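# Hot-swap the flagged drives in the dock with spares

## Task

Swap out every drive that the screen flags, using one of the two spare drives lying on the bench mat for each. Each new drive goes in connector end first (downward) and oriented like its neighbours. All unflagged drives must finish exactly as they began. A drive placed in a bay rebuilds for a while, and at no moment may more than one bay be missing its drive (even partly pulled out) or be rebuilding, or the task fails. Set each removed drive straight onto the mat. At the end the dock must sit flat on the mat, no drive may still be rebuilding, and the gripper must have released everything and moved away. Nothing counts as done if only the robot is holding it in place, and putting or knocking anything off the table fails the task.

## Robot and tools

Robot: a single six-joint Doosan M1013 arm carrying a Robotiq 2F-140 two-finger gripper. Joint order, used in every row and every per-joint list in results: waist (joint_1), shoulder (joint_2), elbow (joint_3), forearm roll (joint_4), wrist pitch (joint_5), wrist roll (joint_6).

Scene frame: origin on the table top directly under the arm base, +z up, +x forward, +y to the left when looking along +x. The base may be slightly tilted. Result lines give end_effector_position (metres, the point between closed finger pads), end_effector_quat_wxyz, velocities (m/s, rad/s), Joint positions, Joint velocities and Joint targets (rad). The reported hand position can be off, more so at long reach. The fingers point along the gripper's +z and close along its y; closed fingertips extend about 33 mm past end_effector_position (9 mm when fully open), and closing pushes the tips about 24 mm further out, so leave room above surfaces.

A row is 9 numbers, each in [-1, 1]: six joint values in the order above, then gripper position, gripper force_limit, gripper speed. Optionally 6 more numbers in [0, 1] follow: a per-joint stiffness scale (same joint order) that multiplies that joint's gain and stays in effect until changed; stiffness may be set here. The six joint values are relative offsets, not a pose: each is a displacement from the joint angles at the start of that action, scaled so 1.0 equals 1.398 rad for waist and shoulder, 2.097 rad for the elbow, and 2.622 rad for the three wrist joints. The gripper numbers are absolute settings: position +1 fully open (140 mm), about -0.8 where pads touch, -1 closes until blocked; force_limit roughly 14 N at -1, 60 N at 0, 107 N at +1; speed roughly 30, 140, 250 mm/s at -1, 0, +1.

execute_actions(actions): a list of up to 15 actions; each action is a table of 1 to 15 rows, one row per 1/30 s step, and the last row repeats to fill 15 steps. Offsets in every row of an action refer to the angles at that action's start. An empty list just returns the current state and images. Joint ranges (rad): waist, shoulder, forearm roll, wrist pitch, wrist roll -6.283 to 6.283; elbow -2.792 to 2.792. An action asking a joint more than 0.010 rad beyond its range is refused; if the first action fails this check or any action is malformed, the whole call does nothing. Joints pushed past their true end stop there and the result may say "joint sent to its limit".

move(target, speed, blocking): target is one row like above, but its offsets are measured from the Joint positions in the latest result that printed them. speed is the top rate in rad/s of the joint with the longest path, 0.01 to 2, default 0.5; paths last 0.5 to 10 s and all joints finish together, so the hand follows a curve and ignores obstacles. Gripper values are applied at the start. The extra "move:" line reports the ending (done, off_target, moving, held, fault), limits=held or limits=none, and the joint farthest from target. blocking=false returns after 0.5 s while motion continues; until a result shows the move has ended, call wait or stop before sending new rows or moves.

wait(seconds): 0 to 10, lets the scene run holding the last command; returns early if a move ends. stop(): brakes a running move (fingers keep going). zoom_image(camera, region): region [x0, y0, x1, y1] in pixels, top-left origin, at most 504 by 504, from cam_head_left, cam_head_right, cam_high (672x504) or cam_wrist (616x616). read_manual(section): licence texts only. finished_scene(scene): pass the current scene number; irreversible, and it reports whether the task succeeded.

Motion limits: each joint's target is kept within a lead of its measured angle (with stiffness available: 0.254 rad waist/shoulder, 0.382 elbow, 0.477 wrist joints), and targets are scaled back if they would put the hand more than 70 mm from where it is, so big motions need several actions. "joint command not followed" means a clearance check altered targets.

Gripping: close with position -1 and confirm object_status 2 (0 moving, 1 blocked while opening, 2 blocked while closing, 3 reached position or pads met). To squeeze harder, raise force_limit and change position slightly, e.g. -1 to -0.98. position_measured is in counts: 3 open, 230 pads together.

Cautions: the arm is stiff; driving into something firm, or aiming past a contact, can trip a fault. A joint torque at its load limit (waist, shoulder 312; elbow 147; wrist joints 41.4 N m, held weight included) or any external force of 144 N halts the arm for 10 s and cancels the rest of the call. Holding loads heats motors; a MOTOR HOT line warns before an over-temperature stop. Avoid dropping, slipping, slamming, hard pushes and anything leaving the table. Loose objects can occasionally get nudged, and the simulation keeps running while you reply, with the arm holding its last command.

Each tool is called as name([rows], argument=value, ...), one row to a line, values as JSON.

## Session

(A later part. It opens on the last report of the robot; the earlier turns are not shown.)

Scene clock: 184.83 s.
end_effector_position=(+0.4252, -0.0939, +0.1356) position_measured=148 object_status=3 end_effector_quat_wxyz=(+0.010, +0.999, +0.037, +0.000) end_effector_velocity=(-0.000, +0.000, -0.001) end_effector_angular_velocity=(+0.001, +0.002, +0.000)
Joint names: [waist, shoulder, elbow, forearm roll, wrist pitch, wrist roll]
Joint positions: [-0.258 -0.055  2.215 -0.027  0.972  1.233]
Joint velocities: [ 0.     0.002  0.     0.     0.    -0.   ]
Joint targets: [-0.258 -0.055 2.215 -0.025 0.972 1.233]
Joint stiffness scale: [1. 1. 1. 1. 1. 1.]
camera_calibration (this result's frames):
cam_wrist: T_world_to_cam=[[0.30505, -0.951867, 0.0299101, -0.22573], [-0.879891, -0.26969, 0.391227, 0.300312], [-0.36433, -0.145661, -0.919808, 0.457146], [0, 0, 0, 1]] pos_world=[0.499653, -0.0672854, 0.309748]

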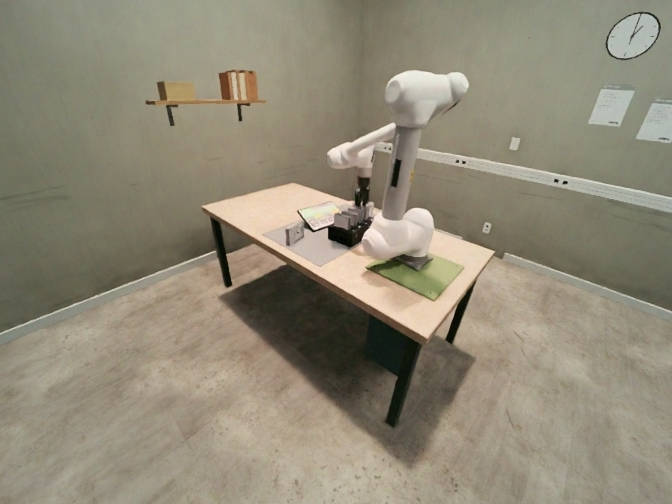

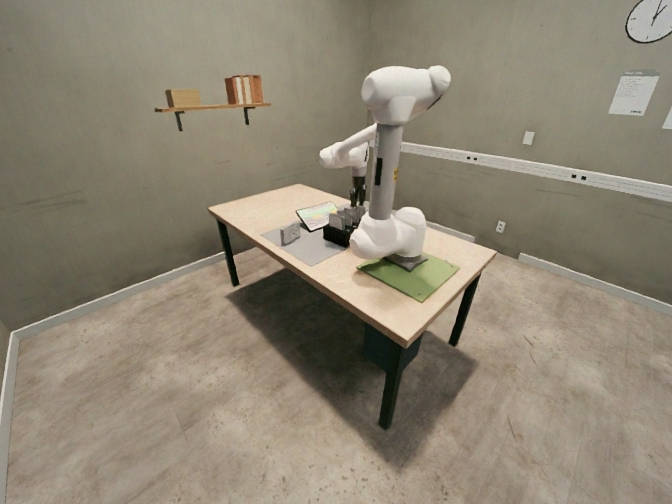

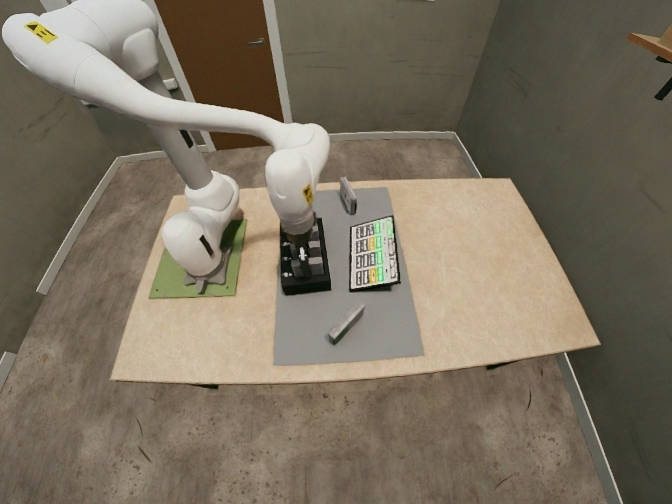

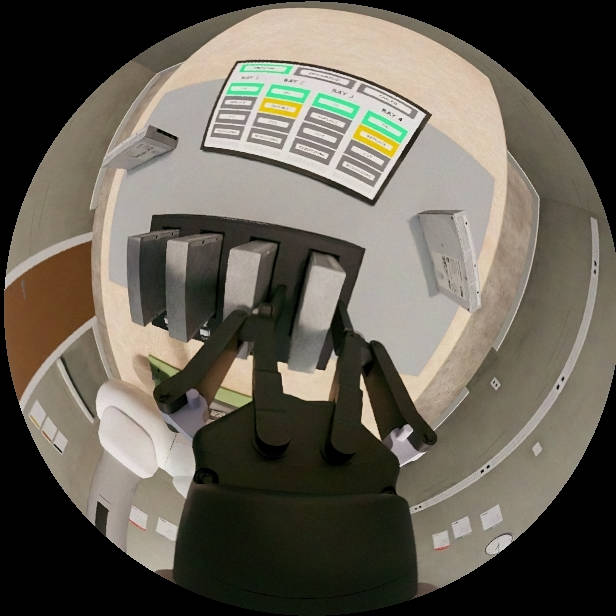

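move(target=[0, -0.065, -0.062, 0.01, 0.0878, 0, -0.15, 0.3, 0], speed=0.4)

Scene clock: 195.50 s.
end_effector_position=(+0.4243, -0.0873, +0.2361) position_measured=148 object_status=3 end_effector_quat_wxyz=(-0.001, +1.000, +0.030, -0.003) end_effector_velocity=(-0.001, +0.000, -0.000) end_effector_angular_velocity=(+0.001, +0.002, +0.000)
Joint names: [waist, shoulder, elbow, forearm roll, wrist pitch, wrist roll]
Joint positions: [-0.258 -0.142  2.087 -0.003  1.2    1.233]
Joint velocities: [-0.     0.     0.     0.     0.002 -0.   ]
Joint targets: [-0.258 -0.146 2.084 -0.000 1.202 1.233]
Joint stiffness scale: [1. 1. 1. 1. 1. 1.]
move: done; limits=none; farthest joint: the shoulder, 0.004 radians from its target (0.091 radians at the start)
camera_calibration (this result's frames):
cam_wrist: T_world_to_cam=[[0.292063, -0.956376, 0.00667141, -0.211647], [-0.880545, -0.26617, 0.392167, 0.262406], [-0.373283, -0.120412, -0.91987, 0.556285], [0, 0, 0, 1]] pos_world=[0.500526, -0.0655863, 0.410215]

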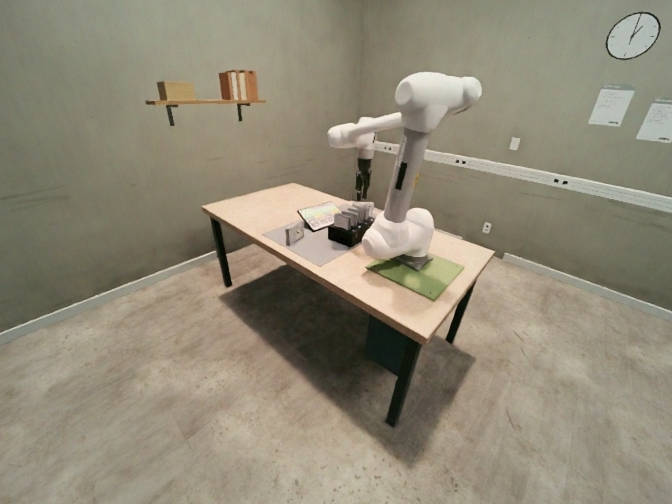

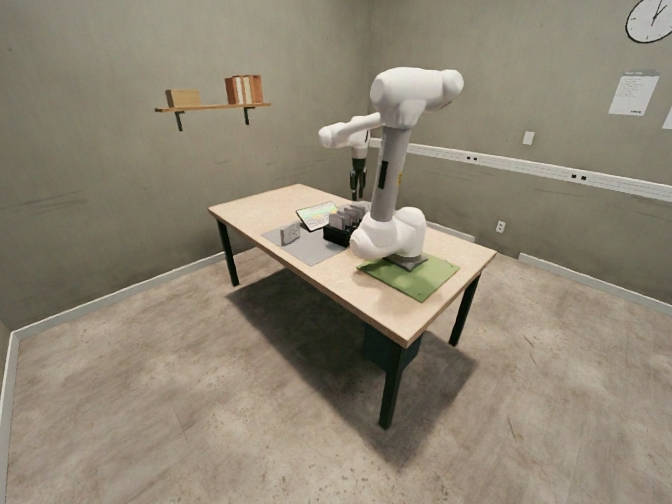

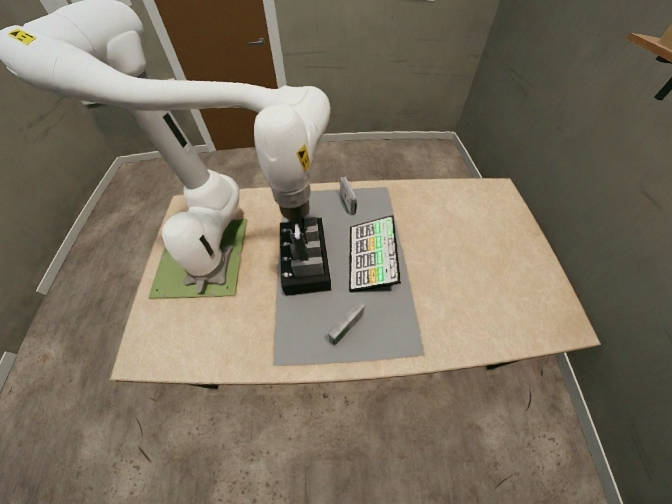

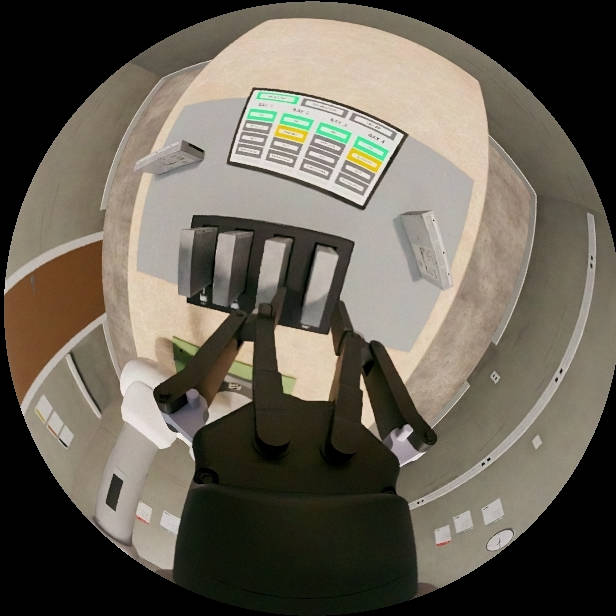

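zoom_image(camera="cam_high", region=[270, 210, 340, 300])

Region (270, 210, 340, 300) of cam_high's 672x504 image, scaled by 5.600, with more detail than that image has.

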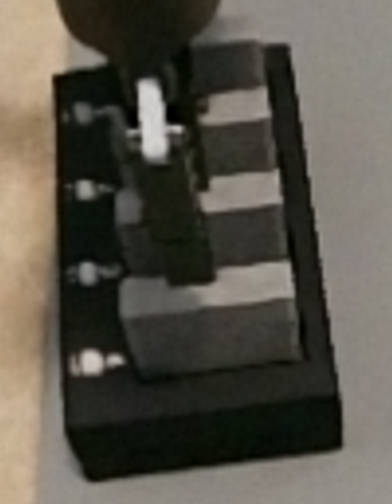

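move(target=[-0.0824, -0.2224, 0.1217, 0.001, -0.0799, -0.0638, -1, 0.3, 0.5], speed=0.6)

Scene clock: 224.40 s.
end_effector_position=(+0.3337, -0.1012, +0.2209) position_measured=233 object_status=3 end_effector_quat_wxyz=(+0.055, +0.990, +0.053, +0.115) end_effector_velocity=(-0.000, -0.000, -0.000) end_effector_angular_velocity=(-0.001, -0.001, +0.001)
Joint names: [waist, shoulder, elbow, forearm roll, wrist pitch, wrist roll]
Joint positions: [-0.369 -0.449  2.34  -0.002  0.993  1.075]
Joint velocities: [-0.001  0.     0.001  0.    -0.002 -0.002]
Joint targets: [-0.373 -0.453 2.343 -0.001 0.990 1.066]
Joint stiffness scale: [1. 1. 1. 1. 1. 1.]
move: done; limits=none; farthest joint: the wrist roll, 0.009 radians from its target (0.168 radians at the start)
camera_calibration (this result's frames):
cam_wrist: T_world_to_cam=[[0.3142, -0.932469, 0.17827, -0.24118], [-0.939329, -0.278129, 0.200763, 0.245585], [-0.137623, -0.230534, -0.963283, 0.426635], [0, 0, 0, 1]] pos_world=[0.365179, -0.0582343, 0.404661]

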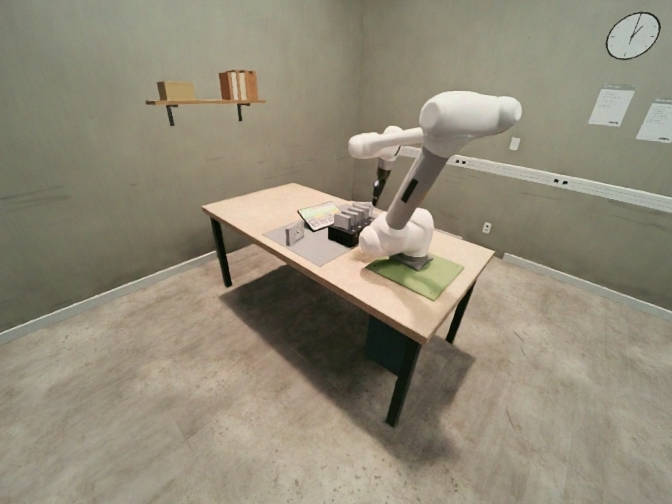

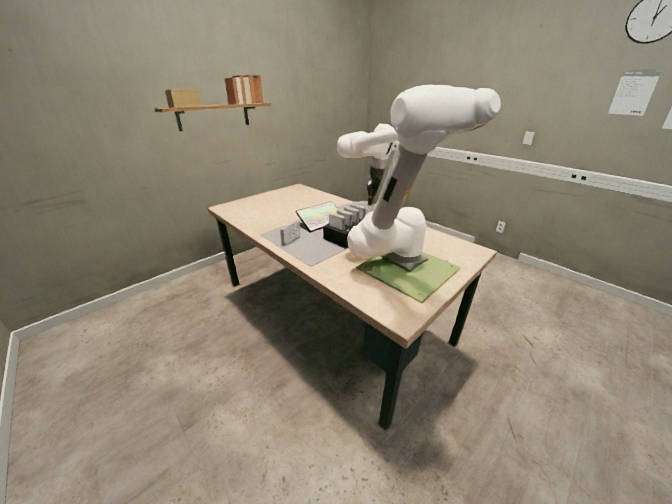

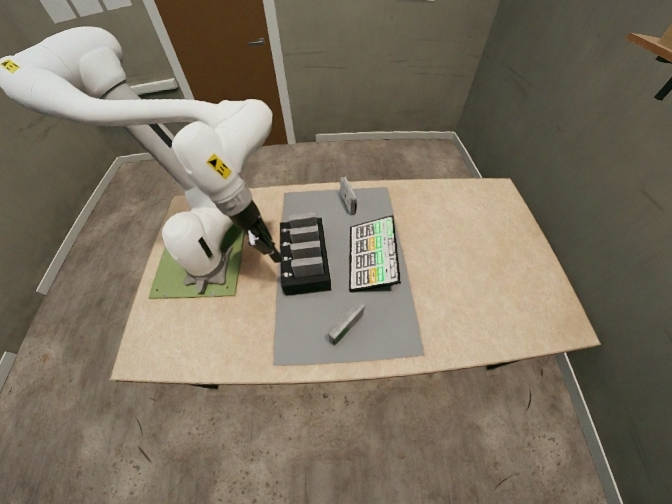

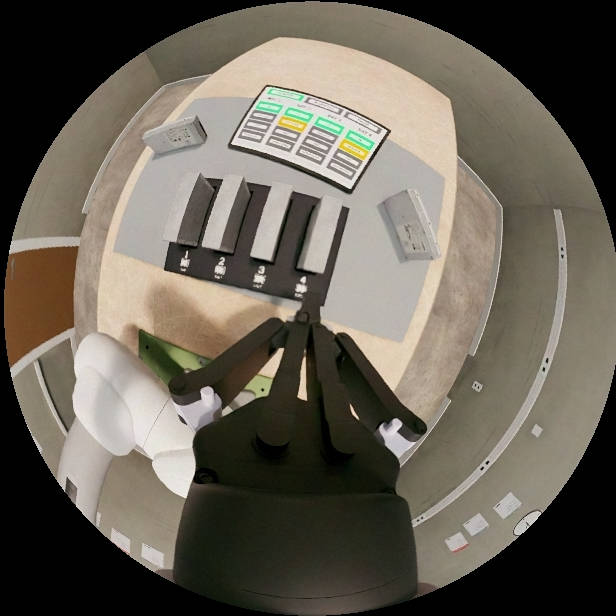

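zoom_image(camera="cam_wrist", region=[150, 170, 360, 320])

Region (150, 170, 360, 320) of cam_wrist's 616x616 image, scaled by 2.400, with more detail than that image has; it fills the top 360 rows of this view, and the rest is white.

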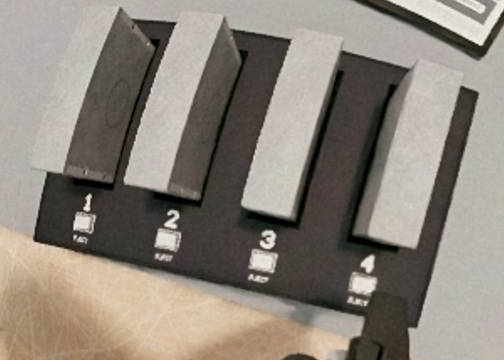

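move(target=[-0.0044, 0.0625, 0.0582, 0, -0.0815, 0, -1, 0.3, 0.5], speed=0.3)

Scene clock: 244.90 s.
end_effector_position=(+0.3371, -0.1032, +0.1389) position_measured=233 object_status=3 end_effector_quat_wxyz=(+0.056, +0.990, +0.052, +0.119) end_effector_velocity=(+0.000, +0.000, -0.000) end_effector_angular_velocity=(+0.000, -0.000, -0.000)
Joint names: [waist, shoulder, elbow, forearm roll, wrist pitch, wrist roll]
Joint positions: [-0.371 -0.365  2.459 -0.002  0.781  1.075]
Joint velocities: [-0.  0.  0.  0. -0. -0.]
Joint targets: [-0.375 -0.361 2.462 -0.002 0.779 1.075]
Joint stiffness scale: [1. 1. 1. 1. 1. 1.]
move: done; limits=none; farthest joint: the waist, 0.004 radians from its target (0.006 radians at the start)
camera_calibration (this result's frames):
cam_wrist: T_world_to_cam=[[0.311168, -0.932443, 0.183644, -0.229198], [-0.941364, -0.275898, 0.1942, 0.266486], [-0.130413, -0.233304, -0.963619, 0.344997], [0, 0, 0, 1]] pos_world=[0.367171, -0.0597017, 0.322785]

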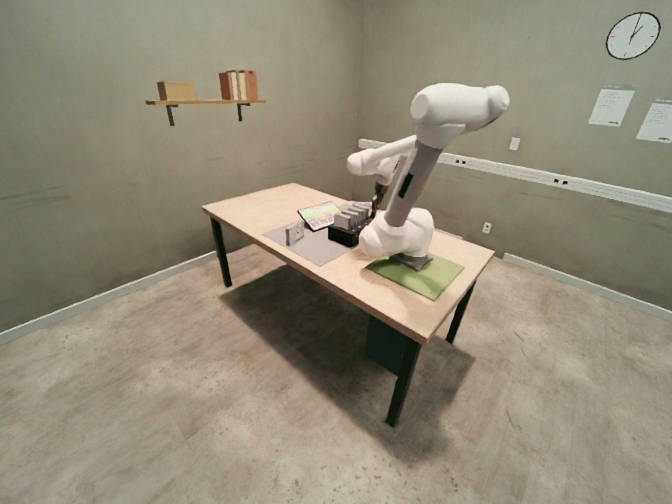

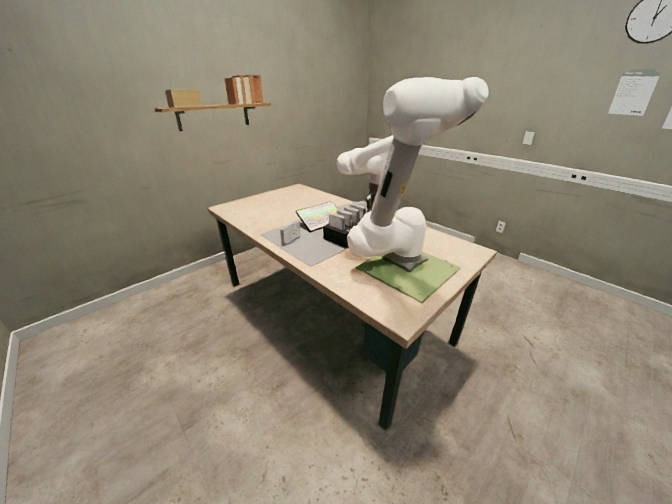

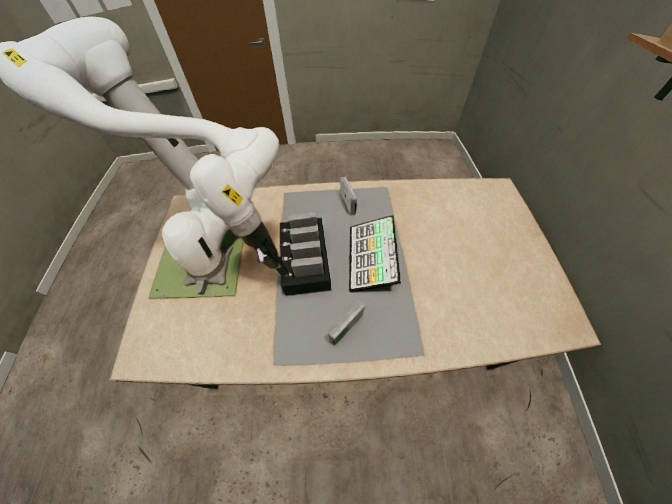

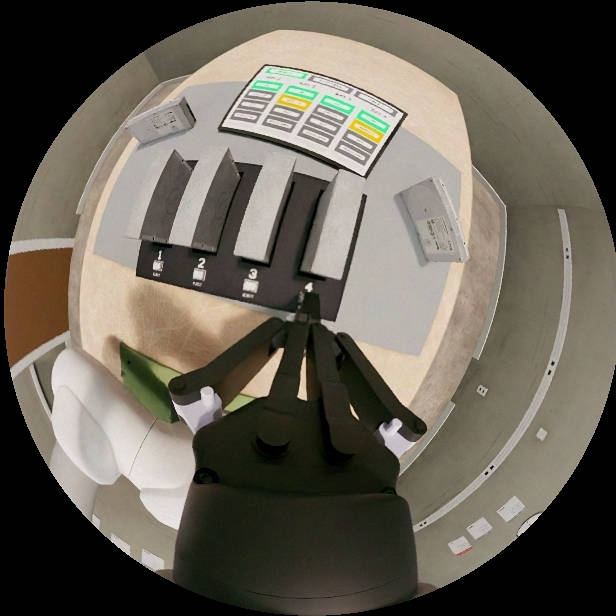

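move(target=[0, 0.0253, 0.0161, 0, -0.0245, 0, -1, 0.3, 0.5, 1, 0.5, 0.5, 1, 0.5, 1], speed=0.08)

Scene clock: 260.97 s.
end_effector_position=(+0.3411, -0.1047, +0.1235) position_measured=233 object_status=3 end_effector_quat_wxyz=(+0.059, +0.989, +0.052, +0.124) end_effector_velocity=(-0.000, +0.000, -0.000) end_effector_angular_velocity=(+0.000, +0.000, +0.000)
Joint names: [waist, shoulder, elbow, forearm roll, wrist pitch, wrist roll]
Joint positions: [-0.371 -0.342  2.48  -0.002  0.725  1.075]
Joint velocities: [-0.     0.001  0.     0.    -0.    -0.   ]
Joint targets: [-0.371 -0.330 2.493 -0.002 0.717 1.075]
Joint stiffness scale: [1.  0.5 0.5 1.  0.5 1. ]
move: off_target; limits=none; farthest joint: the shoulder, 0.012 radians from its target (0.036 radians at the start)
camera_calibration (this result's frames):
cam_wrist: T_world_to_cam=[[0.309229, -0.931595, 0.191073, -0.229246], [-0.943383, -0.275143, 0.185268, 0.274661], [-0.120022, -0.237545, -0.963933, 0.326322], [0, 0, 0, 1]] pos_world=[0.369166, -0.0604768, 0.30747]

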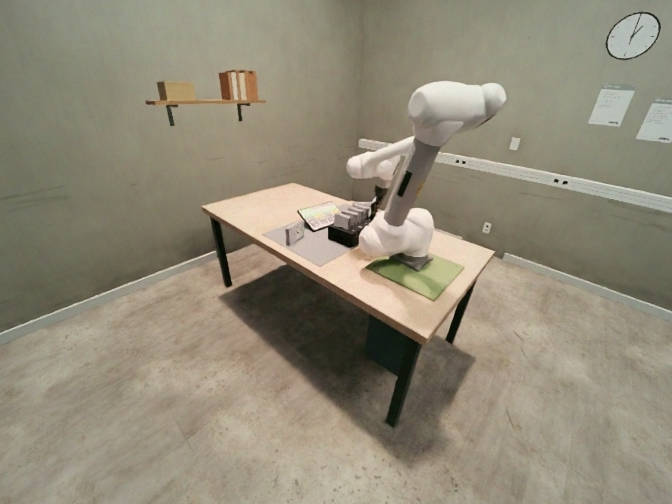

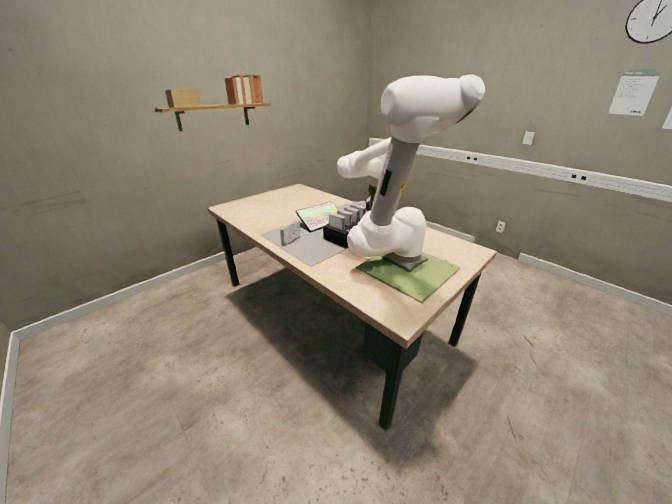

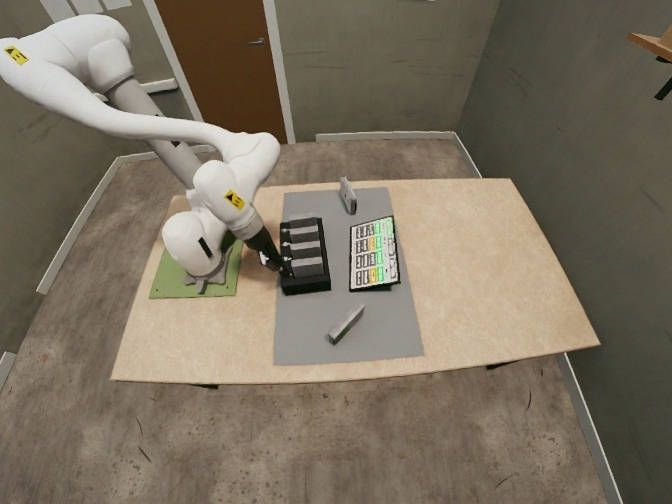

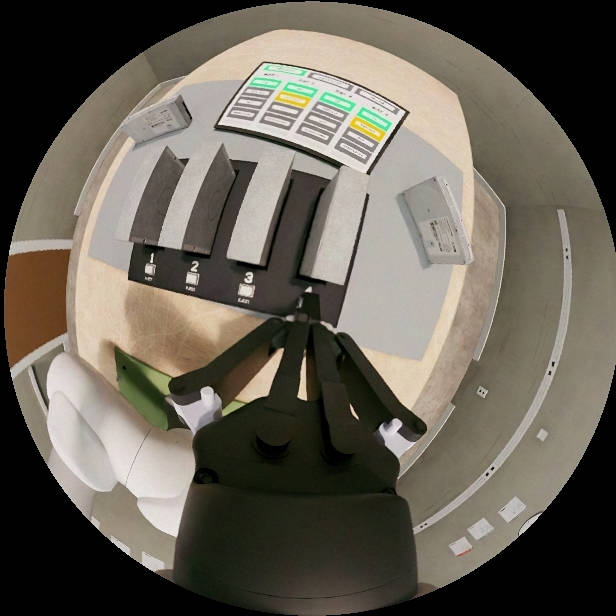

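move(target=[0, 0.0086, 0.0062, 0, -0.003, 0, -1, 0.3, 0.5, 1, 1, 1, 1, 1, 1], speed=0.05)

Scene clock: 274.67 s.
end_effector_position=(+0.3417, -0.1050, +0.1222) position_measured=233 object_status=3 end_effector_quat_wxyz=(+0.059, +0.989, +0.052, +0.124) end_effector_velocity=(+0.001, -0.000, +0.000) end_effector_angular_velocity=(-0.001, -0.001, -0.000)
Joint names: [waist, shoulder, elbow, forearm roll, wrist pitch, wrist roll]
Joint positions: [-0.371 -0.338  2.481 -0.002  0.721  1.075]
Joint velocities: [ 0.    -0.    -0.001 -0.    -0.001  0.   ]
Joint targets: [-0.371 -0.330 2.493 -0.002 0.717 1.075]
Joint stiffness scale: [1. 1. 1. 1. 1. 1.]
move: off_target; limits=none; farthest joint: the elbow, 0.012 radians from its target (0.013 radians at the start)
camera_calibration (this result's frames):
cam_wrist: T_world_to_cam=[[0.309344, -0.931638, 0.190676, -0.229414], [-0.943276, -0.275195, 0.185734, 0.275311], [-0.120564, -0.237316, -0.963922, 0.325294], [0, 0, 0, 1]] pos_world=[0.369881, -0.0607691, 0.306167]

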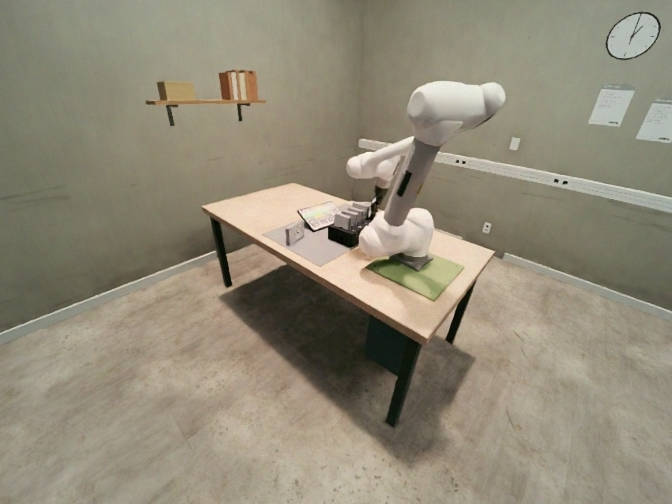

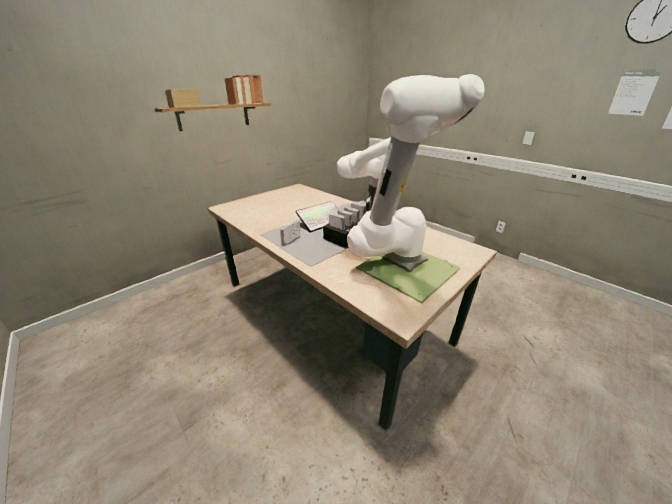

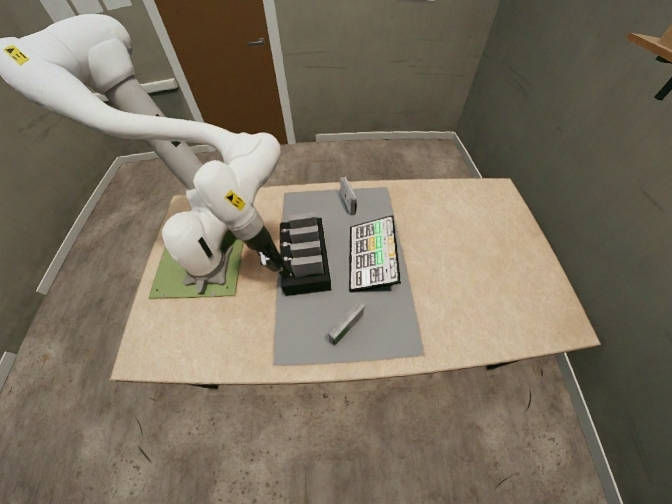

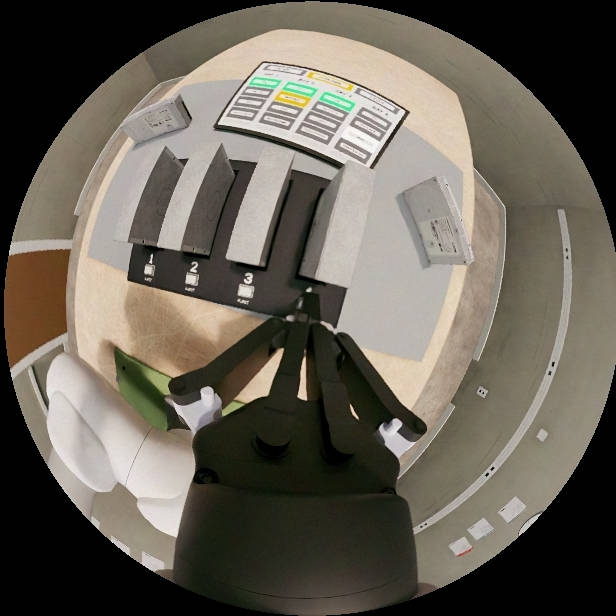

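move(target=[0, -0.0903, -0.0903, 0, 0.1264, 0, -0.15, 0.3, 0.5], speed=0.6)

Scene clock: 285.90 s.
end_effector_position=(+0.3358, -0.1030, +0.2482) position_measured=148 object_status=3 end_effector_quat_wxyz=(+0.055, +0.991, +0.052, +0.115) end_effector_velocity=(-0.001, +0.000, +0.000) end_effector_angular_velocity=(+0.001, +0.001, -0.000)
Joint names: [waist, shoulder, elbow, forearm roll, wrist pitch, wrist roll]
Joint positions: [-0.371 -0.461  2.294 -0.002  1.05   1.075]
Joint velocities: [-0.    -0.    -0.001 -0.     0.003  0.   ]
Joint targets: [-0.371 -0.464 2.291 -0.002 1.053 1.075]
Joint stiffness scale: [1. 1. 1. 1. 1. 1.]
move: done; limits=none; farthest joint: the shoulder, 0.004 radians from its target (0.126 radians at the start)
camera_calibration (this result's frames):
cam_wrist: T_world_to_cam=[[0.312288, -0.933115, 0.178249, -0.247857], [-0.939811, -0.276065, 0.201355, 0.241742], [-0.138679, -0.230402, -0.963163, 0.45308], [0, 0, 0, 1]] pos_world=[0.367428, -0.0601527, 0.431894]

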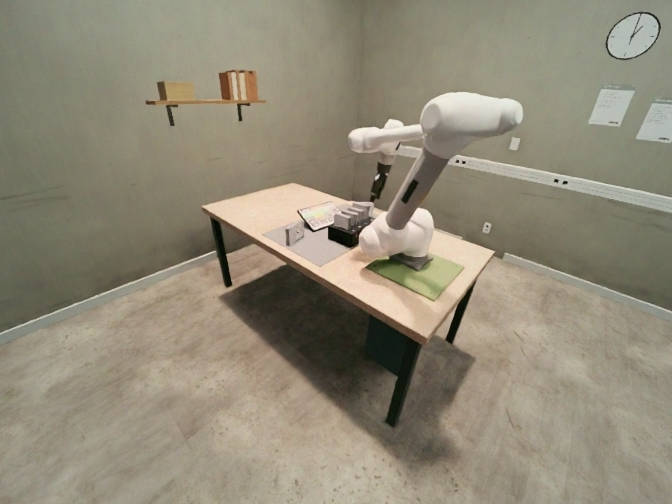

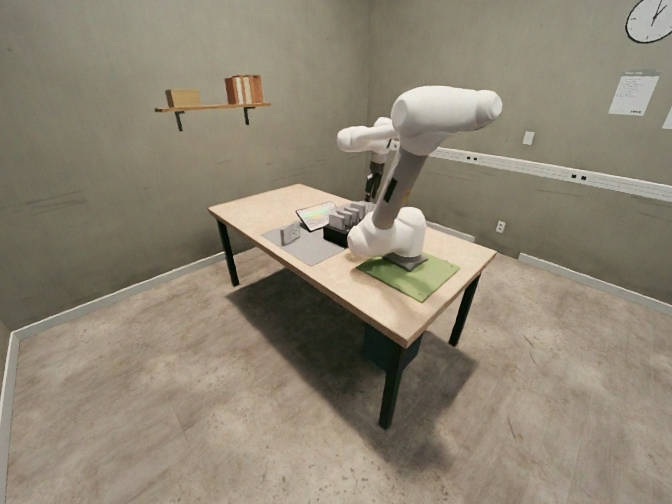

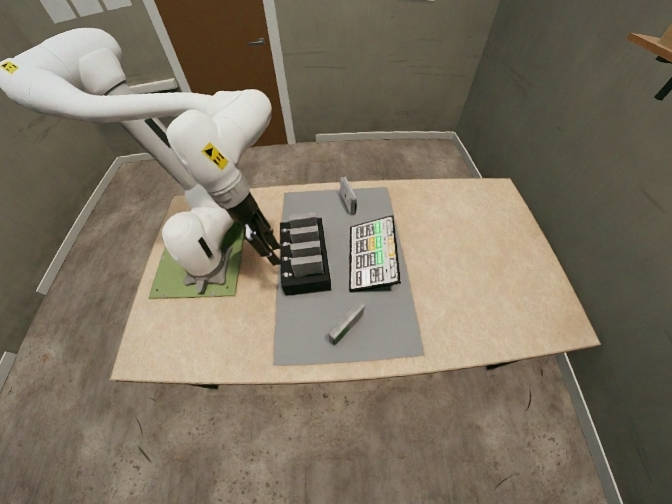

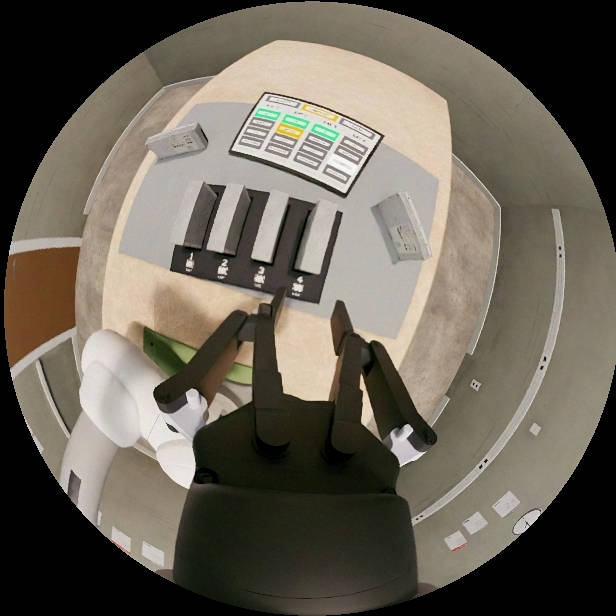

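move(target=[0.0675, 0.2187, -0.114, 0, 0.0732, 0.0332, -0.15, 0.3, 0.5], speed=0.6)

Scene clock: 292.53 s.
end_effector_position=(+0.4228, -0.0972, +0.2586) position_measured=148 object_status=3 end_effector_quat_wxyz=(+0.000, +0.998, +0.058, -0.000) end_effector_velocity=(-0.000, +0.000, +0.001) end_effector_angular_velocity=(+0.000, +0.002, +0.000)
Joint names: [waist, shoulder, elbow, forearm roll, wrist pitch, wrist roll]
Joint positions: [-0.281 -0.159  2.058 -0.003  1.24   1.153]
Joint velocities: [ 0.001  0.    -0.002 -0.     0.003  0.001]
Joint targets: [-0.277 -0.155 2.055 -0.002 1.242 1.162]
Joint stiffness scale: [1. 1. 1. 1. 1. 1.]
move: done; limits=none; farthest joint: the wrist roll, 0.009 radians from its target (0.087 radians at the start)
camera_calibration (this result's frames):
cam_wrist: T_world_to_cam=[[0.345902, -0.938222, 0.00951515, -0.242477], [-0.866316, -0.315465, 0.38727, 0.240064], [-0.360343, -0.142201, -0.921917, 0.568188], [0, 0, 0, 1]] pos_world=[0.496588, -0.0709688, 0.43316]

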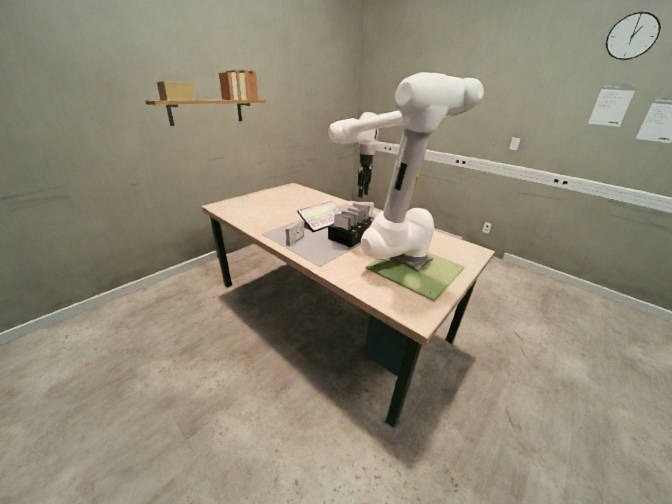

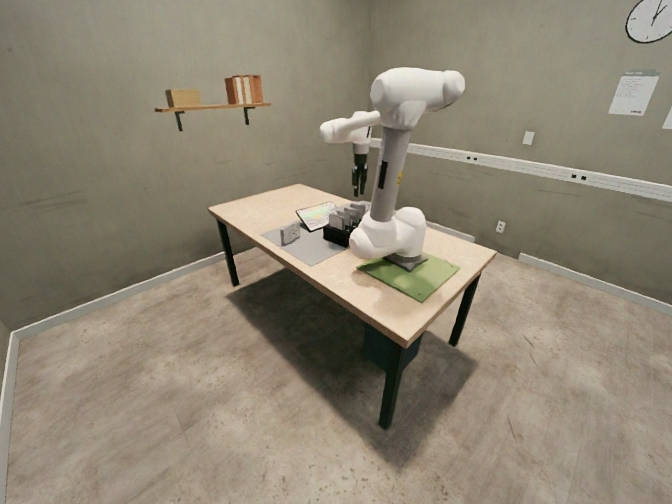

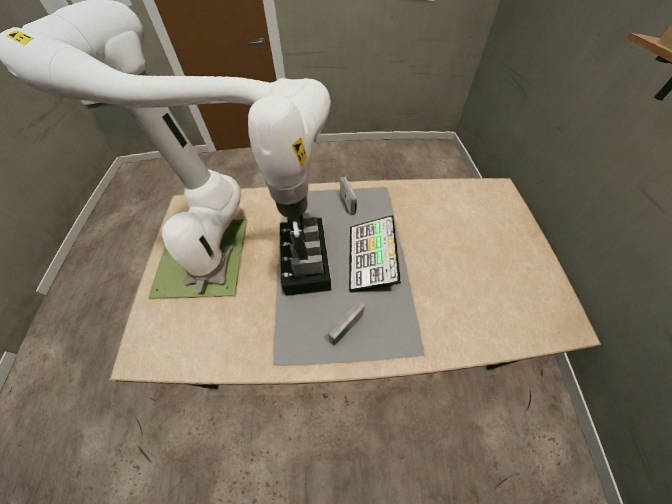

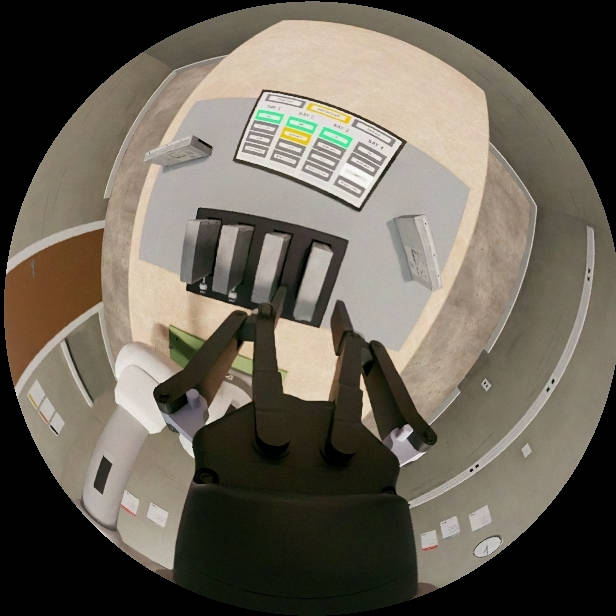

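move(target=[0.002, 0.0707, 0.0683, 0, -0.0913, 0, -0.15, 0.3, 0.5], speed=0.3)

execute_actions([
  [[0,0,0,0,0,0,-1,0.3,-0.3]],
  [[0,0,0,0,0,0,-1,0.3,-0.3]],
])

Scene clock: 301.70 s.
end_effector_position=(+0.4249, -0.0974, +0.1468) position_measured=148 object_status=3 end_effector_quat_wxyz=(+0.000, +0.998, +0.058, +0.000) end_effector_velocity=(+0.001, -0.000, -0.000) end_effector_angular_velocity=(-0.001, -0.002, +0.001)
Joint names: [waist, shoulder, elbow, forearm roll, wrist pitch, wrist roll]
Joint positions: [-0.281 -0.064  2.199 -0.003  1.003  1.153]
Joint velocities: [-0.     0.     0.     0.    -0.002 -0.001]
Joint targets: [-0.278 -0.060 2.202 -0.003 1.000 1.153]
Joint stiffness scale: [1. 1. 1. 1. 1. 1.]
move: done; limits=none; farthest joint: the waist, 0.003 radians from its target (0.003 radians at the start)
camera_calibration (this result's frames):
cam_wrist: T_world_to_cam=[[0.346388, -0.938035, 0.0102292, -0.242664], [-0.866737, -0.315851, 0.386013, 0.285411], [-0.358863, -0.142576, -0.922437, 0.465184], [0, 0, 0, 1]] pos_world=[0.498369, -0.0711556, 0.321413]

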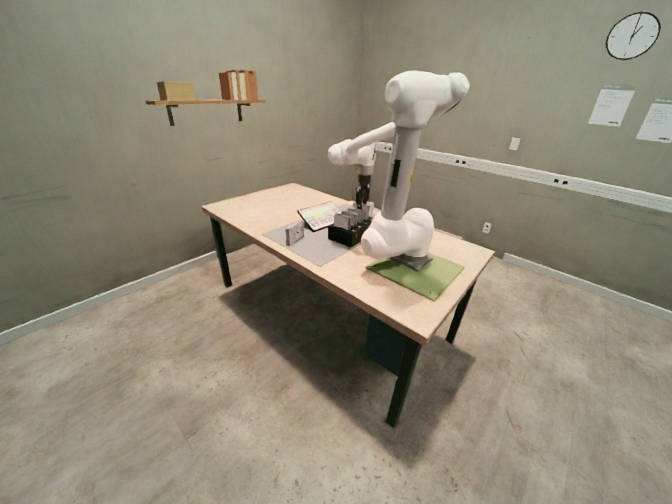

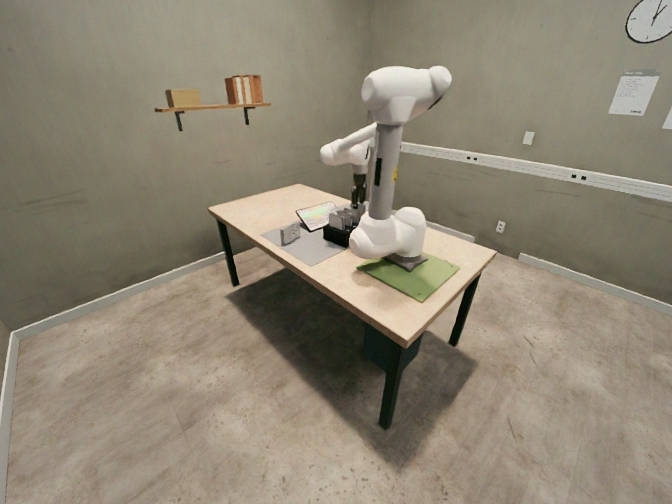

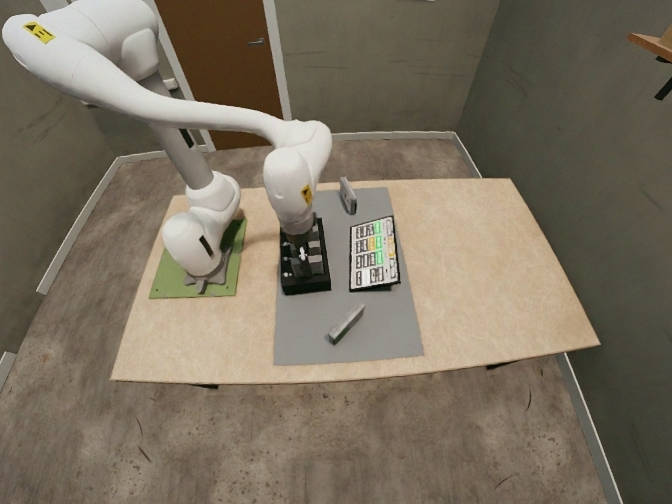

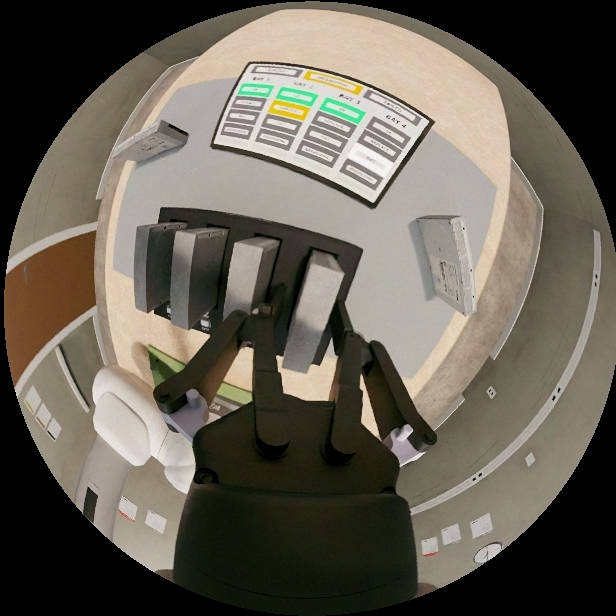

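Scene clock: 302.70 s.
end_effector_position=(+0.4249, -0.0974, +0.1468) position_measured=195 object_status=2 end_effector_quat_wxyz=(+0.000, +0.998, +0.058, +0.000) end_effector_velocity=(-0.000, +0.000, +0.000) end_effector_angular_velocity=(+0.000, +0.000, -0.000)
Joint names: [waist, shoulder, elbow, forearm roll, wrist pitch, wrist roll]
Joint positions: [-0.281 -0.064  2.199 -0.003  1.003  1.153]
Joint velocities: [ 0. -0.  0.  0.  0.  0.]
Joint targets: [-0.281 -0.064 2.199 -0.003 1.003 1.153]
Joint stiffness scale: [1. 1. 1. 1. 1. 1.]
camera_calibration (this result's frames):
cam_wrist: T_world_to_cam=[[0.346389, -0.938035, 0.0102522, -0.242674], [-0.86675, -0.315846, 0.385987, 0.28543], [-0.358831, -0.142587, -0.922447, 0.465171], [0, 0, 0, 1]] pos_world=[0.498374, -0.0711571, 0.321412]

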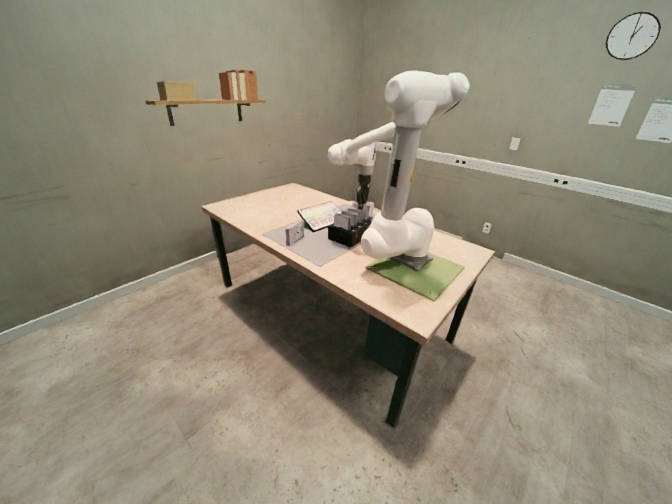

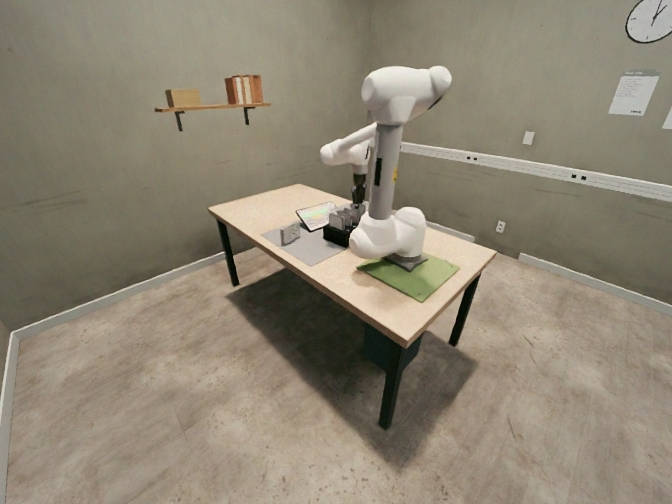

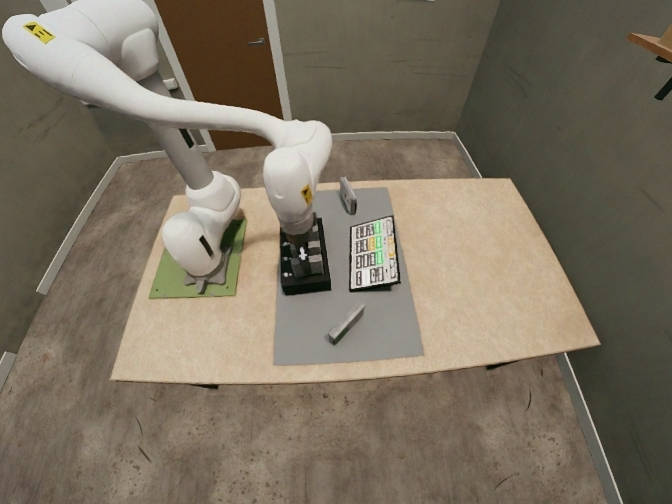

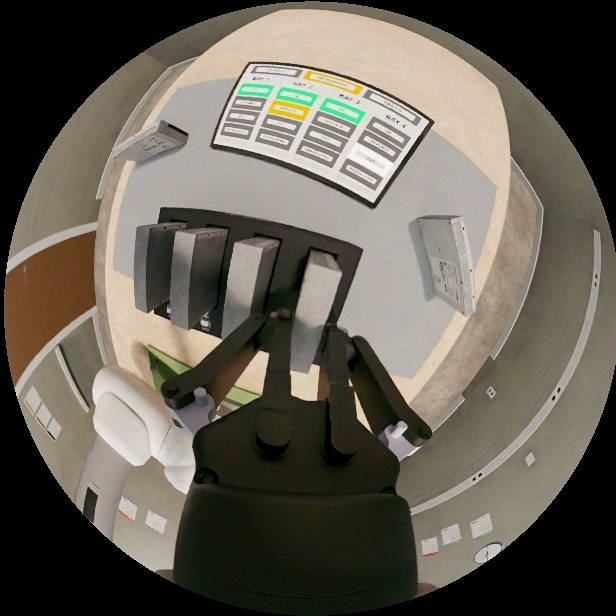

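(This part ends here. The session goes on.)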